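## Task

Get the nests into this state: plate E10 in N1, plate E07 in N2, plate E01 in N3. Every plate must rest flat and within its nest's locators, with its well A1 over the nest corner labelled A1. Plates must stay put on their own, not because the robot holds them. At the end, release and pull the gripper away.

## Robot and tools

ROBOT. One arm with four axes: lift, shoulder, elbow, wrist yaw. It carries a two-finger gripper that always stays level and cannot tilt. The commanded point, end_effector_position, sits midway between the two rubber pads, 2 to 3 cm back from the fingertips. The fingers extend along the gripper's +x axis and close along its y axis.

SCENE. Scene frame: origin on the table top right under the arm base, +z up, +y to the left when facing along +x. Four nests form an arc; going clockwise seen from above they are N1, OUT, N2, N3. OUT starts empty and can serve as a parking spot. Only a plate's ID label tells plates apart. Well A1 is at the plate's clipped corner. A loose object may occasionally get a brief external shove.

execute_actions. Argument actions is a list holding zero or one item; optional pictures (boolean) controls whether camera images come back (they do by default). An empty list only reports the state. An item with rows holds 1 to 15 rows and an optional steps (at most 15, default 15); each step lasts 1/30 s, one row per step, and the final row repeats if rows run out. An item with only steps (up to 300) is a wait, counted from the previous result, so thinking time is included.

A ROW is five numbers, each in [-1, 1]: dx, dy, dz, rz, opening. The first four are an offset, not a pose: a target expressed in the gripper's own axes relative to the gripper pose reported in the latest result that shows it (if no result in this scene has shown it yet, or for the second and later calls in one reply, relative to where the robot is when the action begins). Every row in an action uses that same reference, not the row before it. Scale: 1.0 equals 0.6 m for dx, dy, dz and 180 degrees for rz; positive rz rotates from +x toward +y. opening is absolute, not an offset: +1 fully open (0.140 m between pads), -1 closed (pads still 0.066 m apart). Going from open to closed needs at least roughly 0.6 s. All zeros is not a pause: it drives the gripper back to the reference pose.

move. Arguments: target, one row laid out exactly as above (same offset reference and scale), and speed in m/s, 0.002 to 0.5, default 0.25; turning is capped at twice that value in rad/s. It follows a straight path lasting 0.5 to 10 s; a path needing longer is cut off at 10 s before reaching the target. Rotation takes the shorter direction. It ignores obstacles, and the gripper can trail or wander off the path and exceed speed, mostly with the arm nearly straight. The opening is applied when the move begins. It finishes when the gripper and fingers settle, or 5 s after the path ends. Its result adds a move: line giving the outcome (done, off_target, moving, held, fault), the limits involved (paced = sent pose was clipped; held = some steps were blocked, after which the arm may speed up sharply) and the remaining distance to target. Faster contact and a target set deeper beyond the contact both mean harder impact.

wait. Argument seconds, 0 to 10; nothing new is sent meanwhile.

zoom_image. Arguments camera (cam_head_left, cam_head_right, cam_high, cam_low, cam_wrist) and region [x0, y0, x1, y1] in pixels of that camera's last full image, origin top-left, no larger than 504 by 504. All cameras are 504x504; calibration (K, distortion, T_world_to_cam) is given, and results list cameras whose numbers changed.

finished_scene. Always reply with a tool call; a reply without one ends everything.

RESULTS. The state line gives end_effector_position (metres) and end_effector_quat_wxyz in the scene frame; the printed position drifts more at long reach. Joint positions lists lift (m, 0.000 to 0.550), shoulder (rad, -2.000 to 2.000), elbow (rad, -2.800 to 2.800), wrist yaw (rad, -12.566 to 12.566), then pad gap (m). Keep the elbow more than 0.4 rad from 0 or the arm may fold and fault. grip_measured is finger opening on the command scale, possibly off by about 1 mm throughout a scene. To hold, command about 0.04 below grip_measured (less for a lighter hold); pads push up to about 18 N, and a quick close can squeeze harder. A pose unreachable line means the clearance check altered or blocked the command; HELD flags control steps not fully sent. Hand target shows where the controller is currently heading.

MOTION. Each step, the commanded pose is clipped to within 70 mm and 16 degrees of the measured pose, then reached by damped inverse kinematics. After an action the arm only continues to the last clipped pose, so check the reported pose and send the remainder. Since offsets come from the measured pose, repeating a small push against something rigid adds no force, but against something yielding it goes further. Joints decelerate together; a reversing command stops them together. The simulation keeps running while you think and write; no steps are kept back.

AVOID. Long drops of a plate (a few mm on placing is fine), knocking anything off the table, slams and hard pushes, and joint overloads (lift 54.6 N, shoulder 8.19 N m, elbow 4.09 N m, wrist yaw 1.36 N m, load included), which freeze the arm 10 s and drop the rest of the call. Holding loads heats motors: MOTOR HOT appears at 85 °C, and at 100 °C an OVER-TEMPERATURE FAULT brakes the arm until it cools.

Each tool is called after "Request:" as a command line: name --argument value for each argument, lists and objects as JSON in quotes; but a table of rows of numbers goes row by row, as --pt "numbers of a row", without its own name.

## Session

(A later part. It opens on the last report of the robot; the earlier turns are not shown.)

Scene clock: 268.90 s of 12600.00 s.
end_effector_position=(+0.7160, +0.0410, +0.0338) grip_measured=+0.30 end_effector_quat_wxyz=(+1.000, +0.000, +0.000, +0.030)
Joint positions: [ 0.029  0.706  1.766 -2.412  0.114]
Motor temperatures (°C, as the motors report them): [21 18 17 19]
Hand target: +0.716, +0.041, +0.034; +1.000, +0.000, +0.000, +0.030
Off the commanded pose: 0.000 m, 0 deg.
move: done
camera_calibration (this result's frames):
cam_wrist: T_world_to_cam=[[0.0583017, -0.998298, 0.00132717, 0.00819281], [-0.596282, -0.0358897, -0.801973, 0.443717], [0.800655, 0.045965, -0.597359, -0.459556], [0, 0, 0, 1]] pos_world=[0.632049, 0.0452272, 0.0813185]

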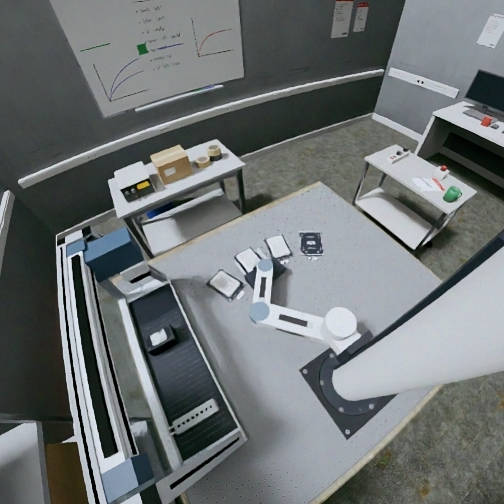

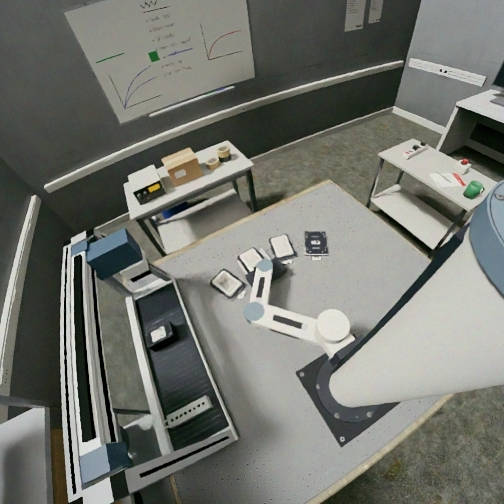

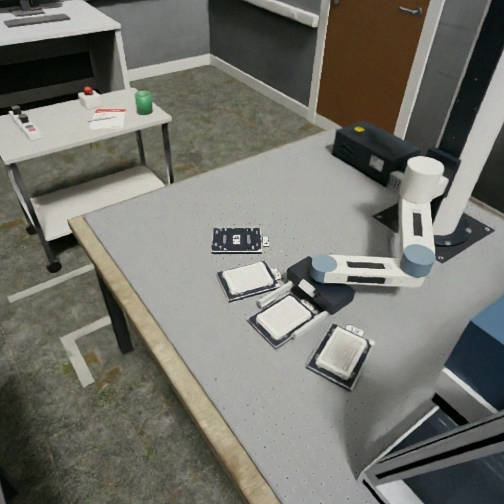

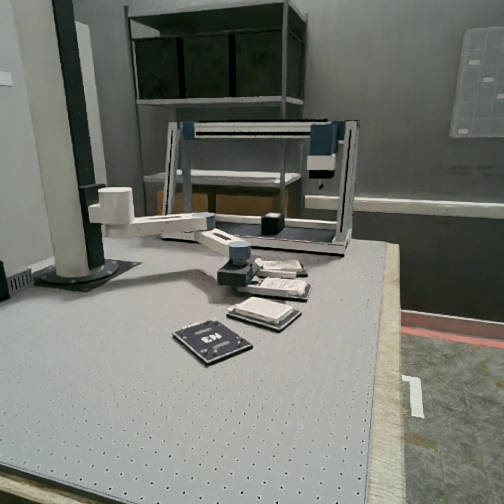

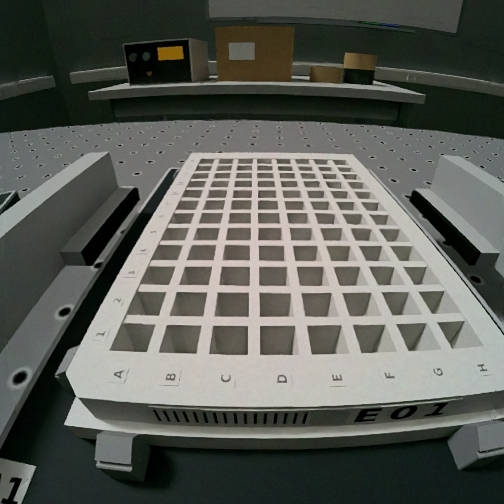

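Request:
move --target '[0,0,0,0,-0.6]'

Request:
move --target '[0,0,0.0945,0,-0.6]' --speed 0.15

Request:
move --target '[-0.1691,-0.5718,0,-0.2085,-0.6]'

Scene clock: 277.40 s of 12600.00 s.
end_effector_position=(+0.7160, +0.0410, +0.0338) grip_measured=-0.55 end_effector_quat_wxyz=(+1.000, +0.000, +0.000, +0.030)
Joint positions: [ 0.029  0.706  1.766 -2.412  0.083]
Motor temperatures (°C, as the motors report them): [21 18 17 19]
Hand target: +0.716, +0.041, +0.034; +1.000, +0.000, +0.000, +0.030
Off the commanded pose: 0.000 m, 0 deg.
After step 90, 4.80 s passed at rest.
move: done
camera_calibration (this result's frames):
cam_wrist: T_world_to_cam=[[0.0582963, -0.998298, 0.00132717, 0.0081969], [-0.596282, -0.0358864, -0.801973, 0.443719], [0.800656, 0.0459607, -0.597359, -0.459555], [0, 0, 0, 1]] pos_world=[0.632049, 0.0452279, 0.0813204]

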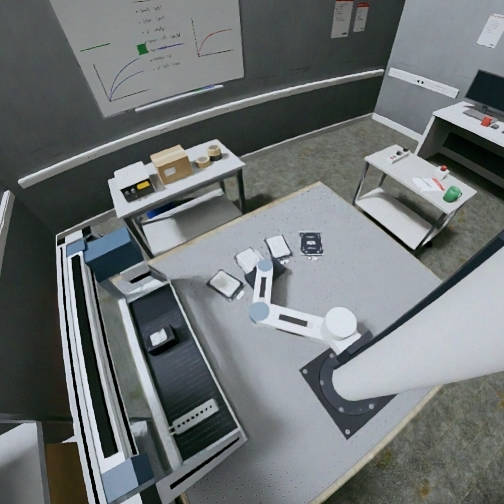

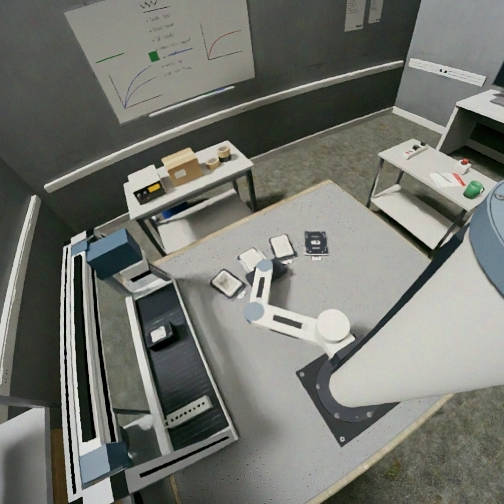

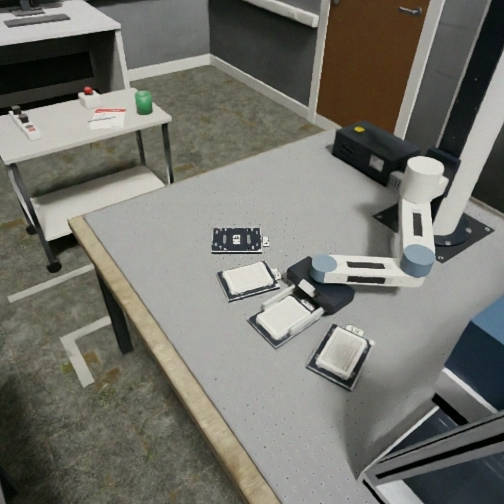

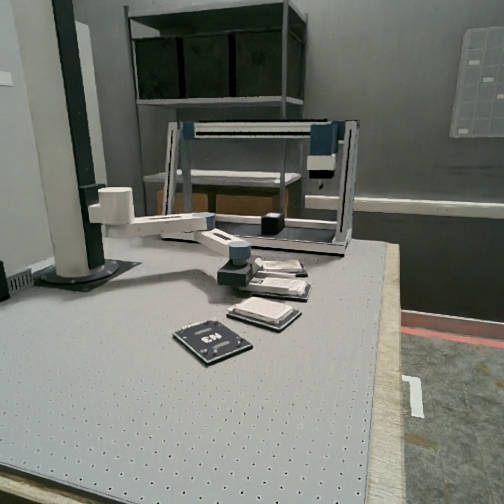

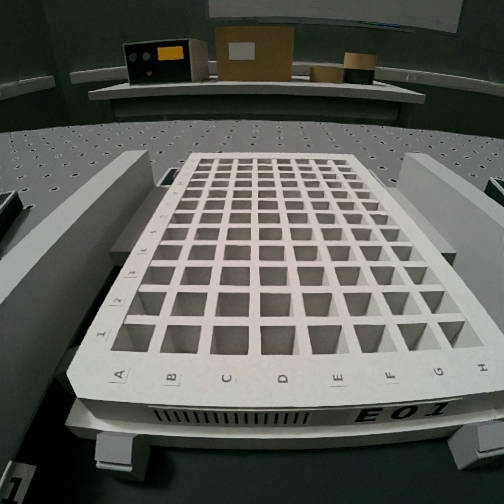

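Scene clock: 278.13 s of 12600.00 s.
end_effector_position=(+0.7161, +0.0410, +0.0906) grip_measured=-0.55 end_effector_quat_wxyz=(+1.000, +0.000, +0.000, +0.030)
Joint positions: [ 0.086  0.706  1.766 -2.412  0.083]
Motor temperatures (°C, as the motors report them): [21 18 17 19]
Hand target: +0.716, +0.041, +0.091; +1.000, +0.000, +0.000, +0.030
Off the commanded pose: 0.000 m, 0 deg.
move: done
camera_calibration (this result's frames):
cam_wrist: T_world_to_cam=[[0.0583339, -0.998296, 0.00132717, 0.00810661], [-0.59628, -0.0359089, -0.801973, 0.489217], [0.800654, 0.0459909, -0.597359, -0.425672], [0, 0, 0, 1]] pos_world=[0.632054, 0.0452371, 0.138049]

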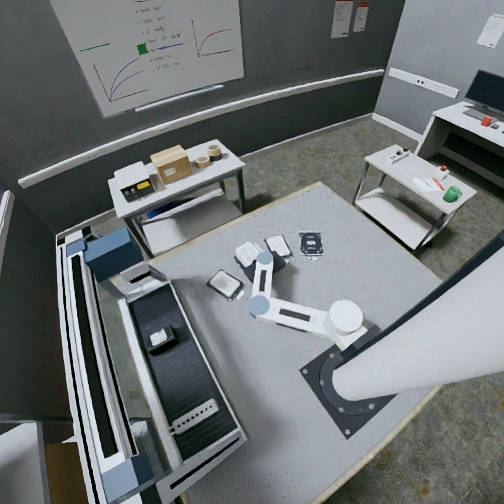

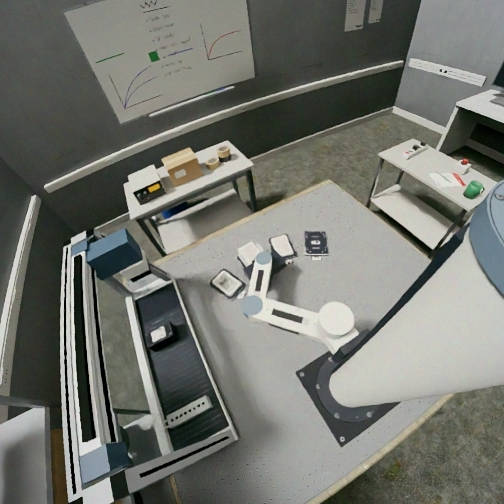

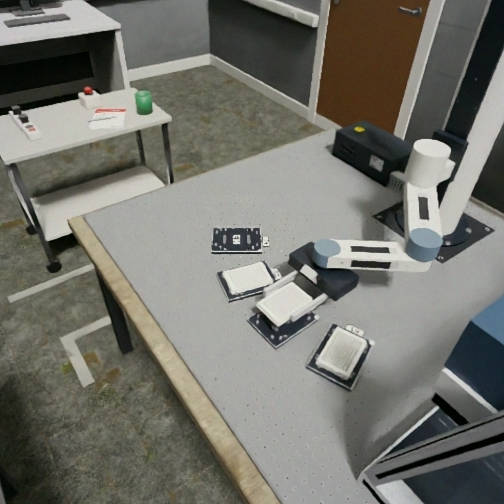

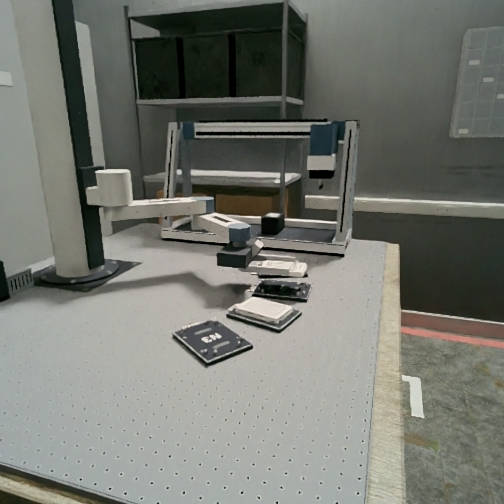

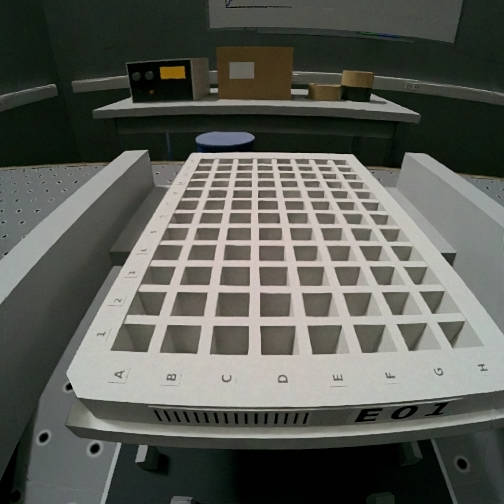

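Scene clock: 279.97 s of 12600.00 s.
end_effector_position=(+0.6351, -0.3076, +0.0906) grip_measured=-0.55 end_effector_quat_wxyz=(+0.956, +0.000, +0.000, -0.293)
Joint positions: [ 0.086  0.008  1.833 -2.437  0.083]
Motor temperatures (°C, as the motors report them): [21 18 17 19]
Hand target: +0.635, -0.307, +0.091; +0.956, +0.000, +0.000, -0.293
Off the commanded pose: 0.000 m, 0 deg.
move: done
camera_calibration (this result's frames):
cam_wrist: T_world_to_cam=[[-0.561979, -0.827151, 0.00132717, 0.111428], [-0.494705, 0.334823, -0.801973, 0.477919], [0.662908, -0.451348, -0.597359, -0.410278], [0, 0, 0, 1]] pos_world=[0.571026, -0.253028, 0.138047]

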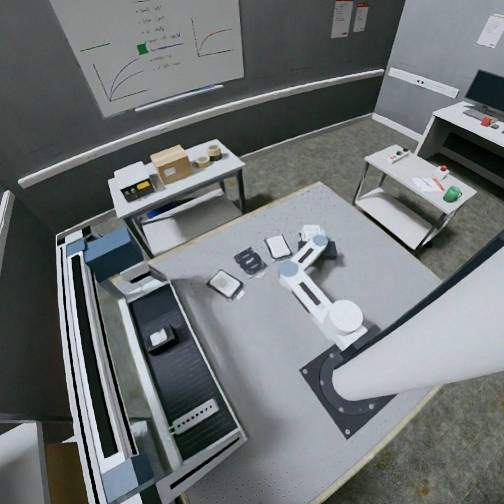

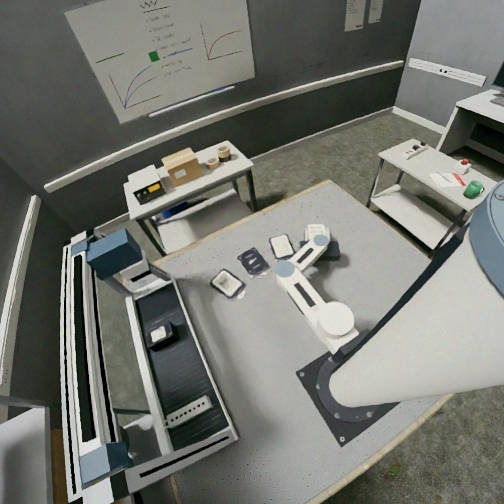

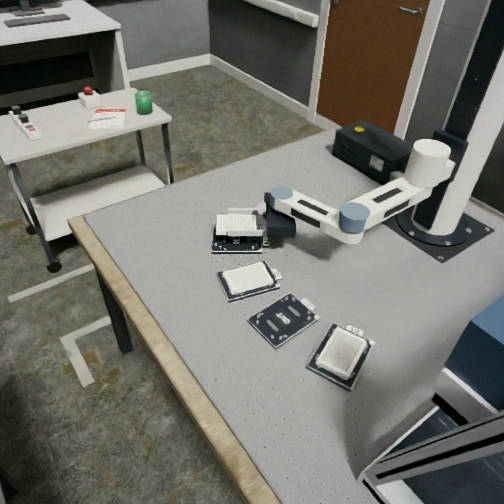

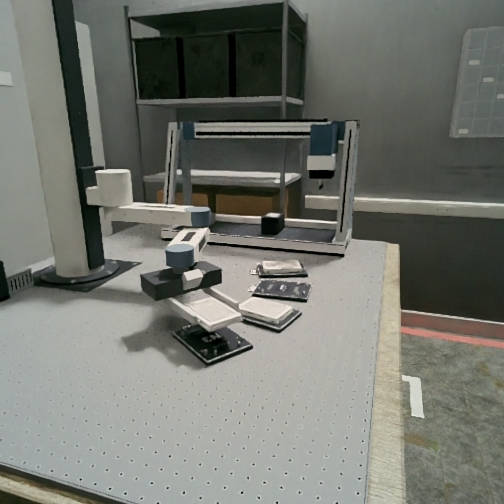

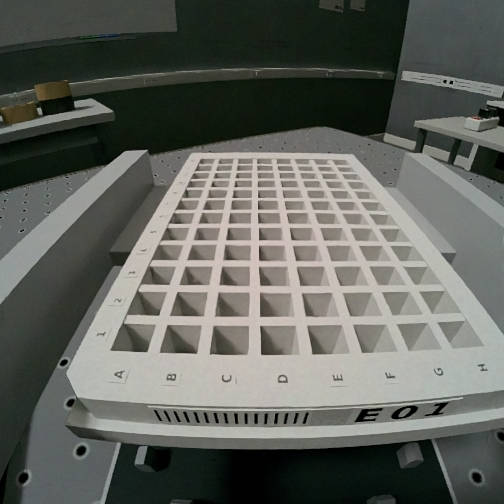

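Request:
move --target '[-0.0015,0,0,0,-0.6]' --speed 0.05

Request:
move --target '[0,0,-0.0945,0,-0.6]' --speed 0.05

Scene clock: 286.87 s of 12600.00 s.
end_effector_position=(+0.6343, -0.3071, +0.0906) grip_measured=-0.55 end_effector_quat_wxyz=(+0.956, +0.000, +0.000, -0.293)
Joint positions: [ 0.086  0.01   1.828 -2.434  0.083]
Motor temperatures (°C, as the motors report them): [21 18 17 19]
Hand target: +0.634, -0.307, +0.091; +0.956, +0.000, +0.000, -0.293
Off the commanded pose: 0.000 m, 0 deg.
After step 90, 3.20 s passed at rest.
move: done
camera_calibration (this result's frames):
cam_wrist: T_world_to_cam=[[-0.562252, -0.826965, 0.00132717, 0.111567], [-0.494594, 0.334987, -0.801973, 0.477374], [0.662758, -0.451567, -0.597359, -0.409546], [0, 0, 0, 1]] pos_world=[0.570266, -0.25259, 0.138047]

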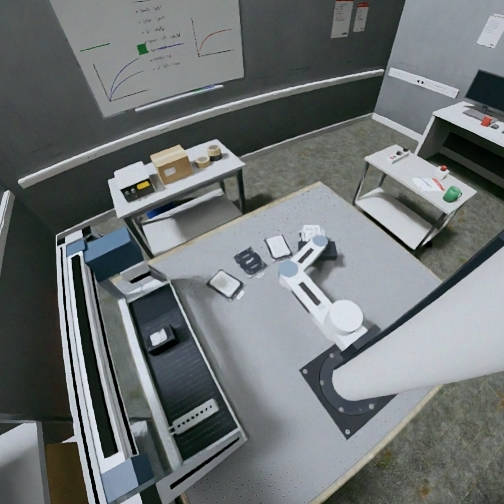

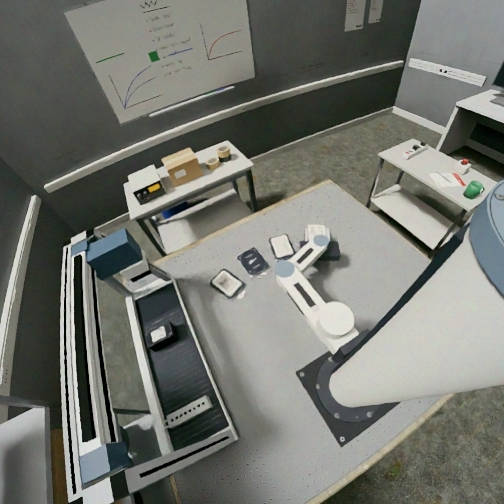

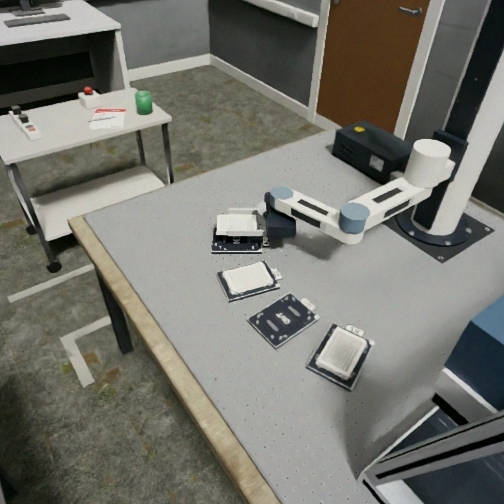

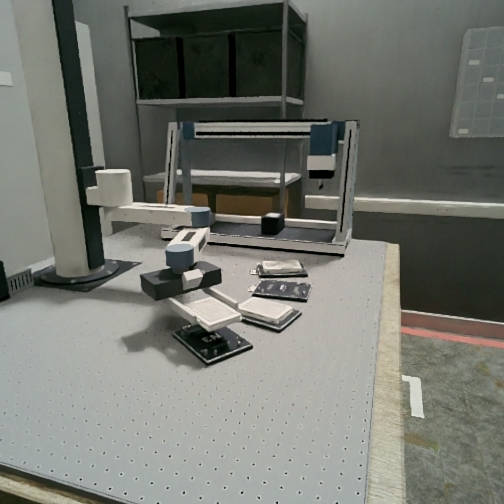

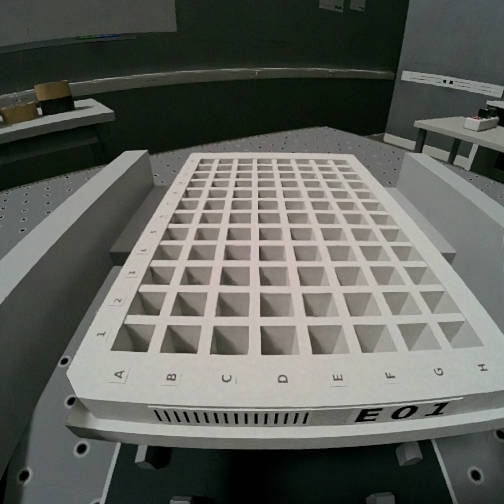

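Scene clock: 288.23 s of 12600.00 s.
end_effector_position=(+0.6343, -0.3072, +0.0338) grip_measured=-0.55 end_effector_quat_wxyz=(+0.956, +0.000, +0.000, -0.293)
Joint positions: [ 0.029  0.01   1.828 -2.434  0.083]
Motor temperatures (°C, as the motors report them): [21 18 17 19]
Hand target: +0.634, -0.307, +0.034; +0.956, +0.000, +0.000, -0.293
Off the commanded pose: 0.000 m, 0 deg.
move: done
camera_calibration (this result's frames):
cam_wrist: T_world_to_cam=[[-0.562273, -0.826951, 0.00132717, 0.11165], [-0.494586, 0.334999, -0.801973, 0.431885], [0.662747, -0.451584, -0.597359, -0.443422], [0, 0, 0, 1]] pos_world=[0.570259, -0.252595, 0.0813299]

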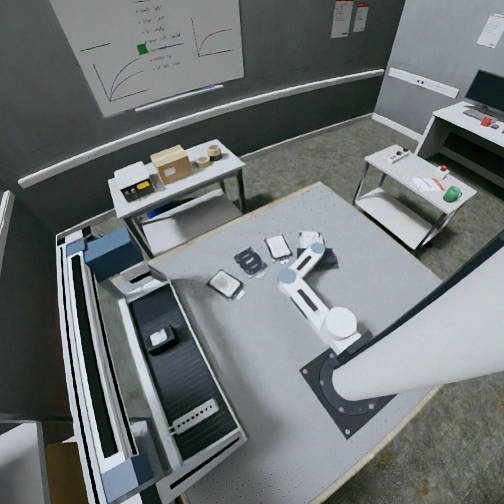

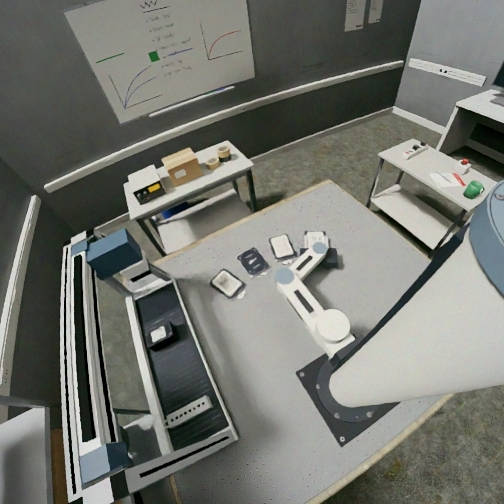

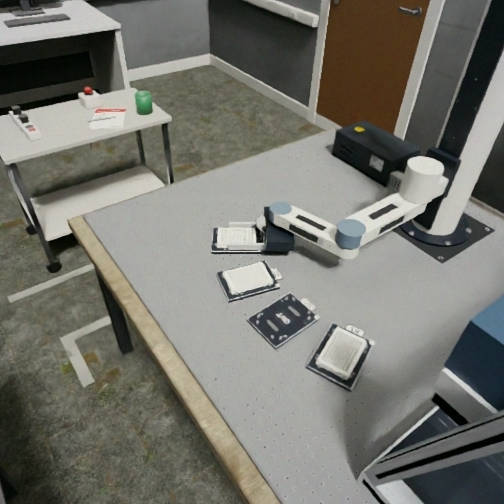

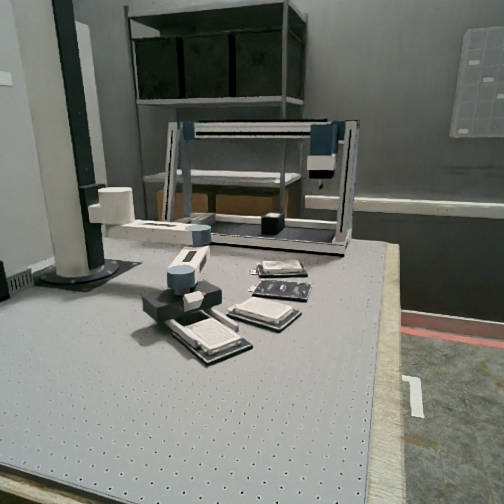

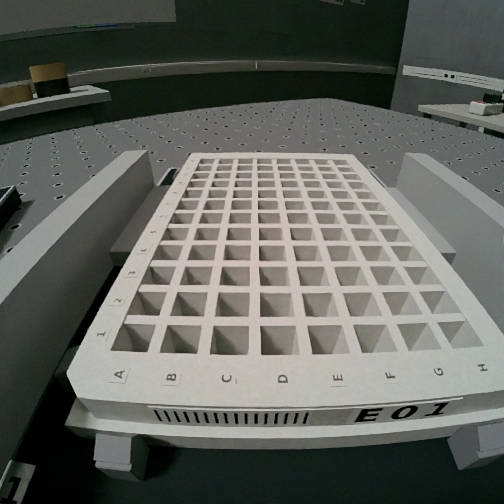

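Request:
move --target '[0,0,0,0,0.3]'

Request:
move --target '[0,0,0.12,0,0.3]'

Request:
move --target '[-0.2,0,0.05,0,0.3]'

Scene clock: 291.30 s of 12600.00 s.
end_effector_position=(+0.6343, -0.3072, +0.0338) grip_measured=+0.30 end_effector_quat_wxyz=(+0.956, +0.000, +0.000, -0.293)
Joint positions: [ 0.029  0.01   1.828 -2.434  0.114]
Motor temperatures (°C, as the motors report them): [21 18 17 19]
Hand target: +0.634, -0.307, +0.034; +0.956, +0.000, +0.000, -0.293
Off the commanded pose: 0.000 m, 0 deg.
move: done
camera_calibration (this result's frames):
cam_wrist: T_world_to_cam=[[-0.562273, -0.826951, 0.00132717, 0.11165], [-0.494586, 0.334999, -0.801973, 0.431885], [0.662747, -0.451584, -0.597359, -0.443422], [0, 0, 0, 1]] pos_world=[0.570259, -0.252595, 0.0813299]

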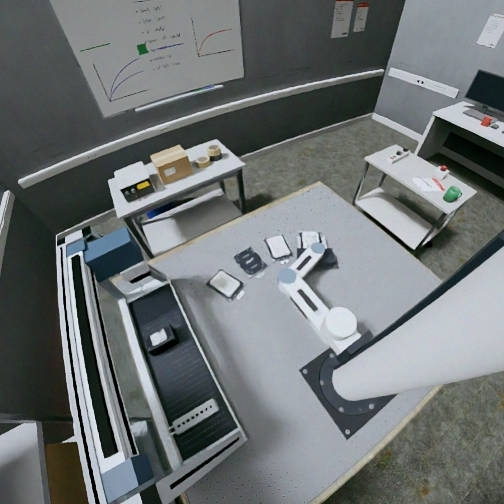

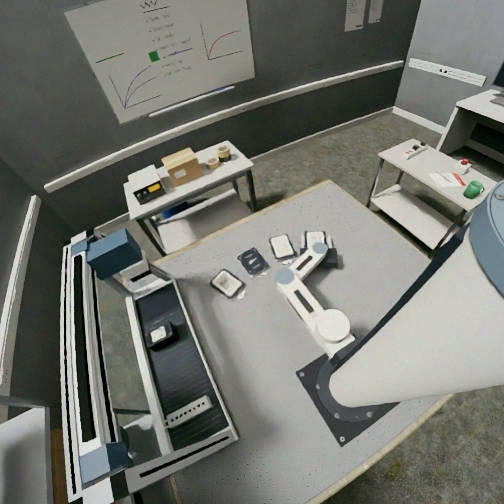

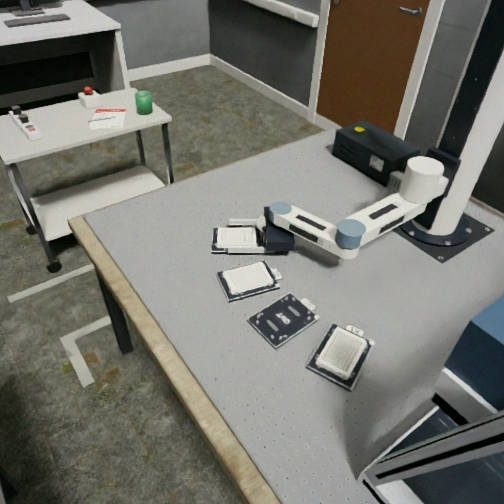

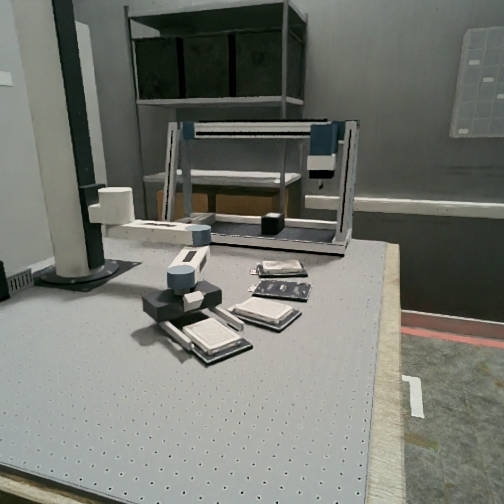

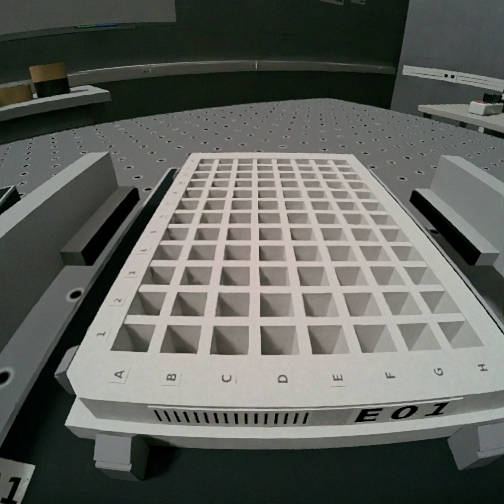

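Scene clock: 292.07 s of 12600.00 s.
end_effector_position=(+0.6343, -0.3071, +0.1059) grip_measured=+0.30 end_effector_quat_wxyz=(+0.956, +0.000, +0.000, -0.293)
Joint positions: [ 0.101  0.01   1.828 -2.434  0.114]
Motor temperatures (°C, as the motors report them): [21 18 17 19]
Hand target: +0.634, -0.307, +0.106; +0.956, +0.000, +0.000, -0.293
Off the commanded pose: 0.000 m, 0 deg.
move: done
camera_calibration (this result's frames):
cam_wrist: T_world_to_cam=[[-0.562244, -0.82697, 0.00132717, 0.11154], [-0.494598, 0.334982, -0.801973, 0.489665], [0.662763, -0.451561, -0.597359, -0.400395], [0, 0, 0, 1]] pos_world=[0.570267, -0.252592, 0.153371]

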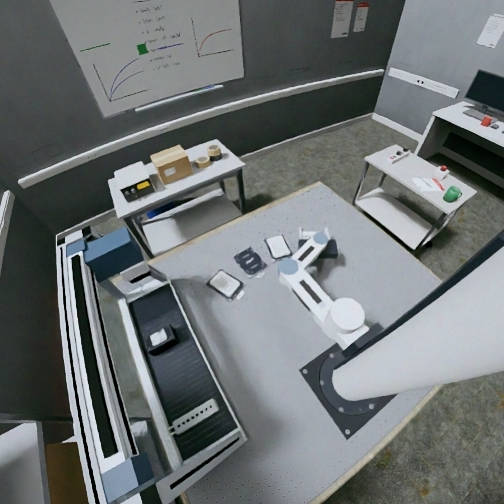

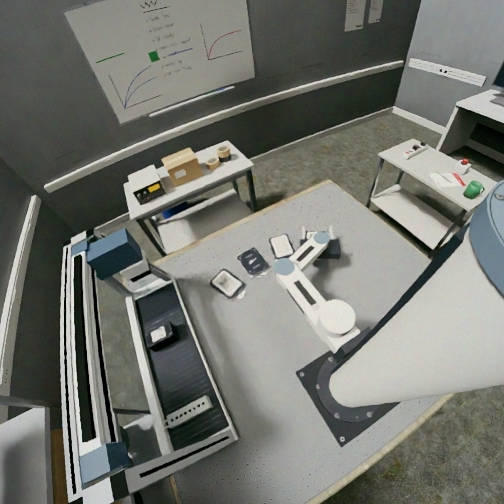

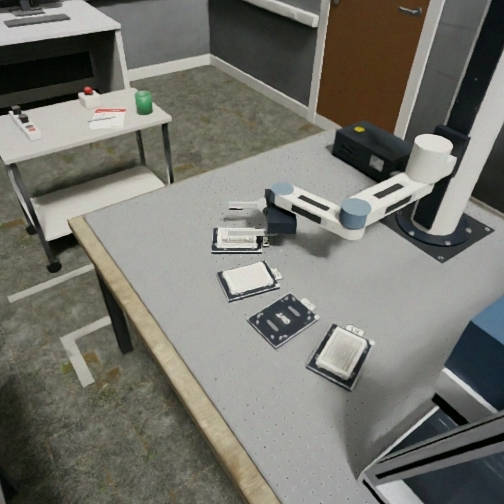

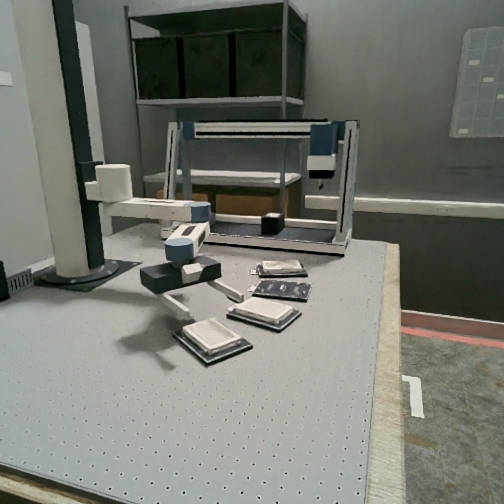

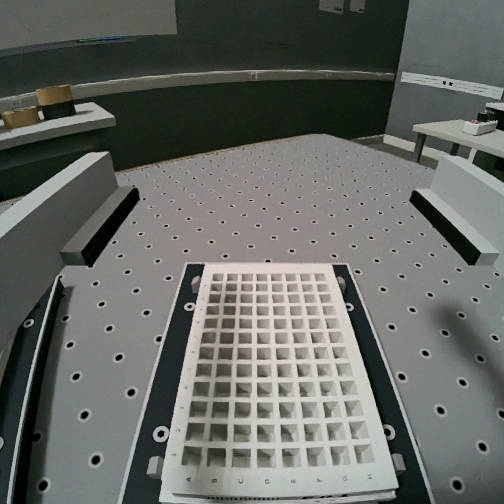

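Scene clock: 292.97 s of 12600.00 s.
end_effector_position=(+0.5349, -0.2397, +0.1359) grip_measured=+0.30 end_effector_quat_wxyz=(+0.956, +0.000, +0.000, -0.294)
Joint positions: [ 0.131  0.281  1.186 -2.063  0.114]
Motor temperatures (°C, as the motors report them): [21 18 17 19]
Hand target: +0.535, -0.240, +0.136; +0.956, +0.000, +0.000, -0.293
Off the commanded pose: 0.000 m, 0 deg.
move: done
camera_calibration (this result's frames):
cam_wrist: T_world_to_cam=[[-0.562448, -0.826832, 0.00132717, 0.111544], [-0.494515, 0.335104, -0.801973, 0.442032], [0.662652, -0.451724, -0.597359, -0.286158], [0, 0, 0, 1]] pos_world=[0.470952, -0.185163, 0.183411]

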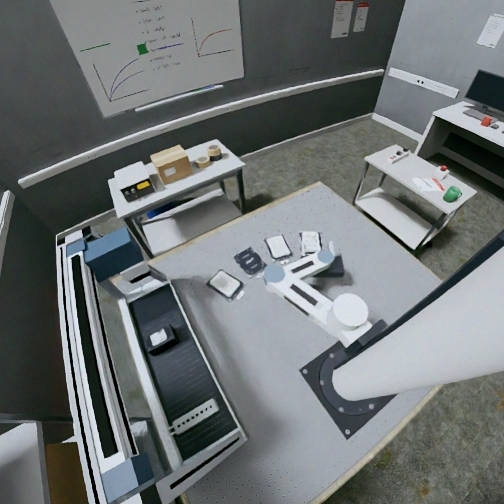

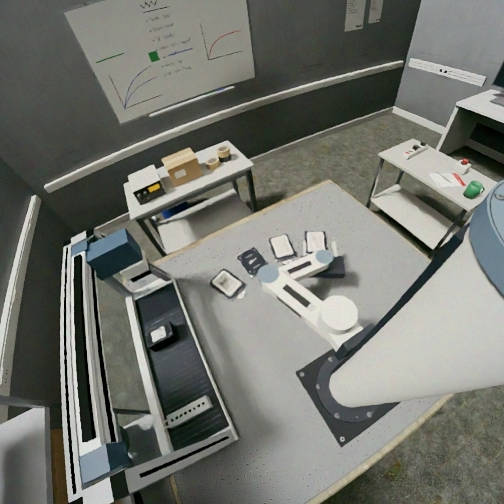

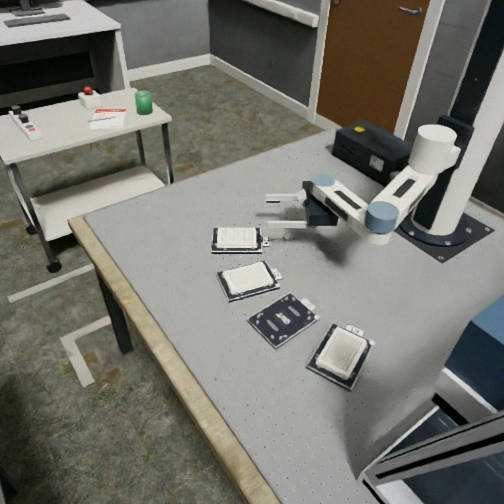

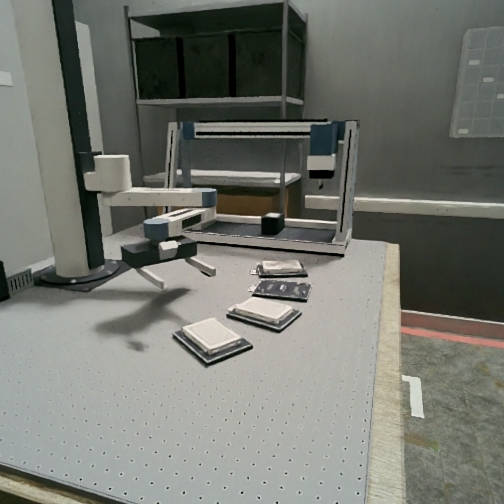

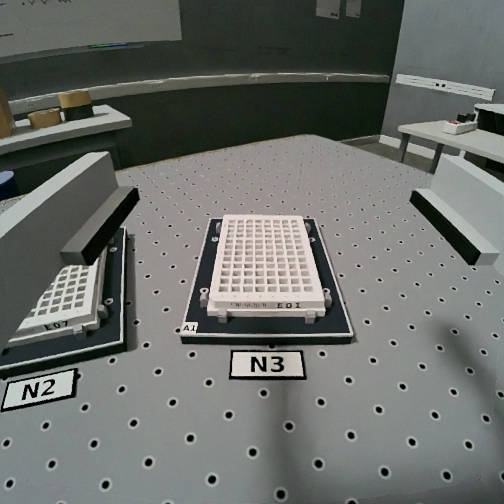

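Request:
finished_scene --scene 1

The scene is finished: the task was done.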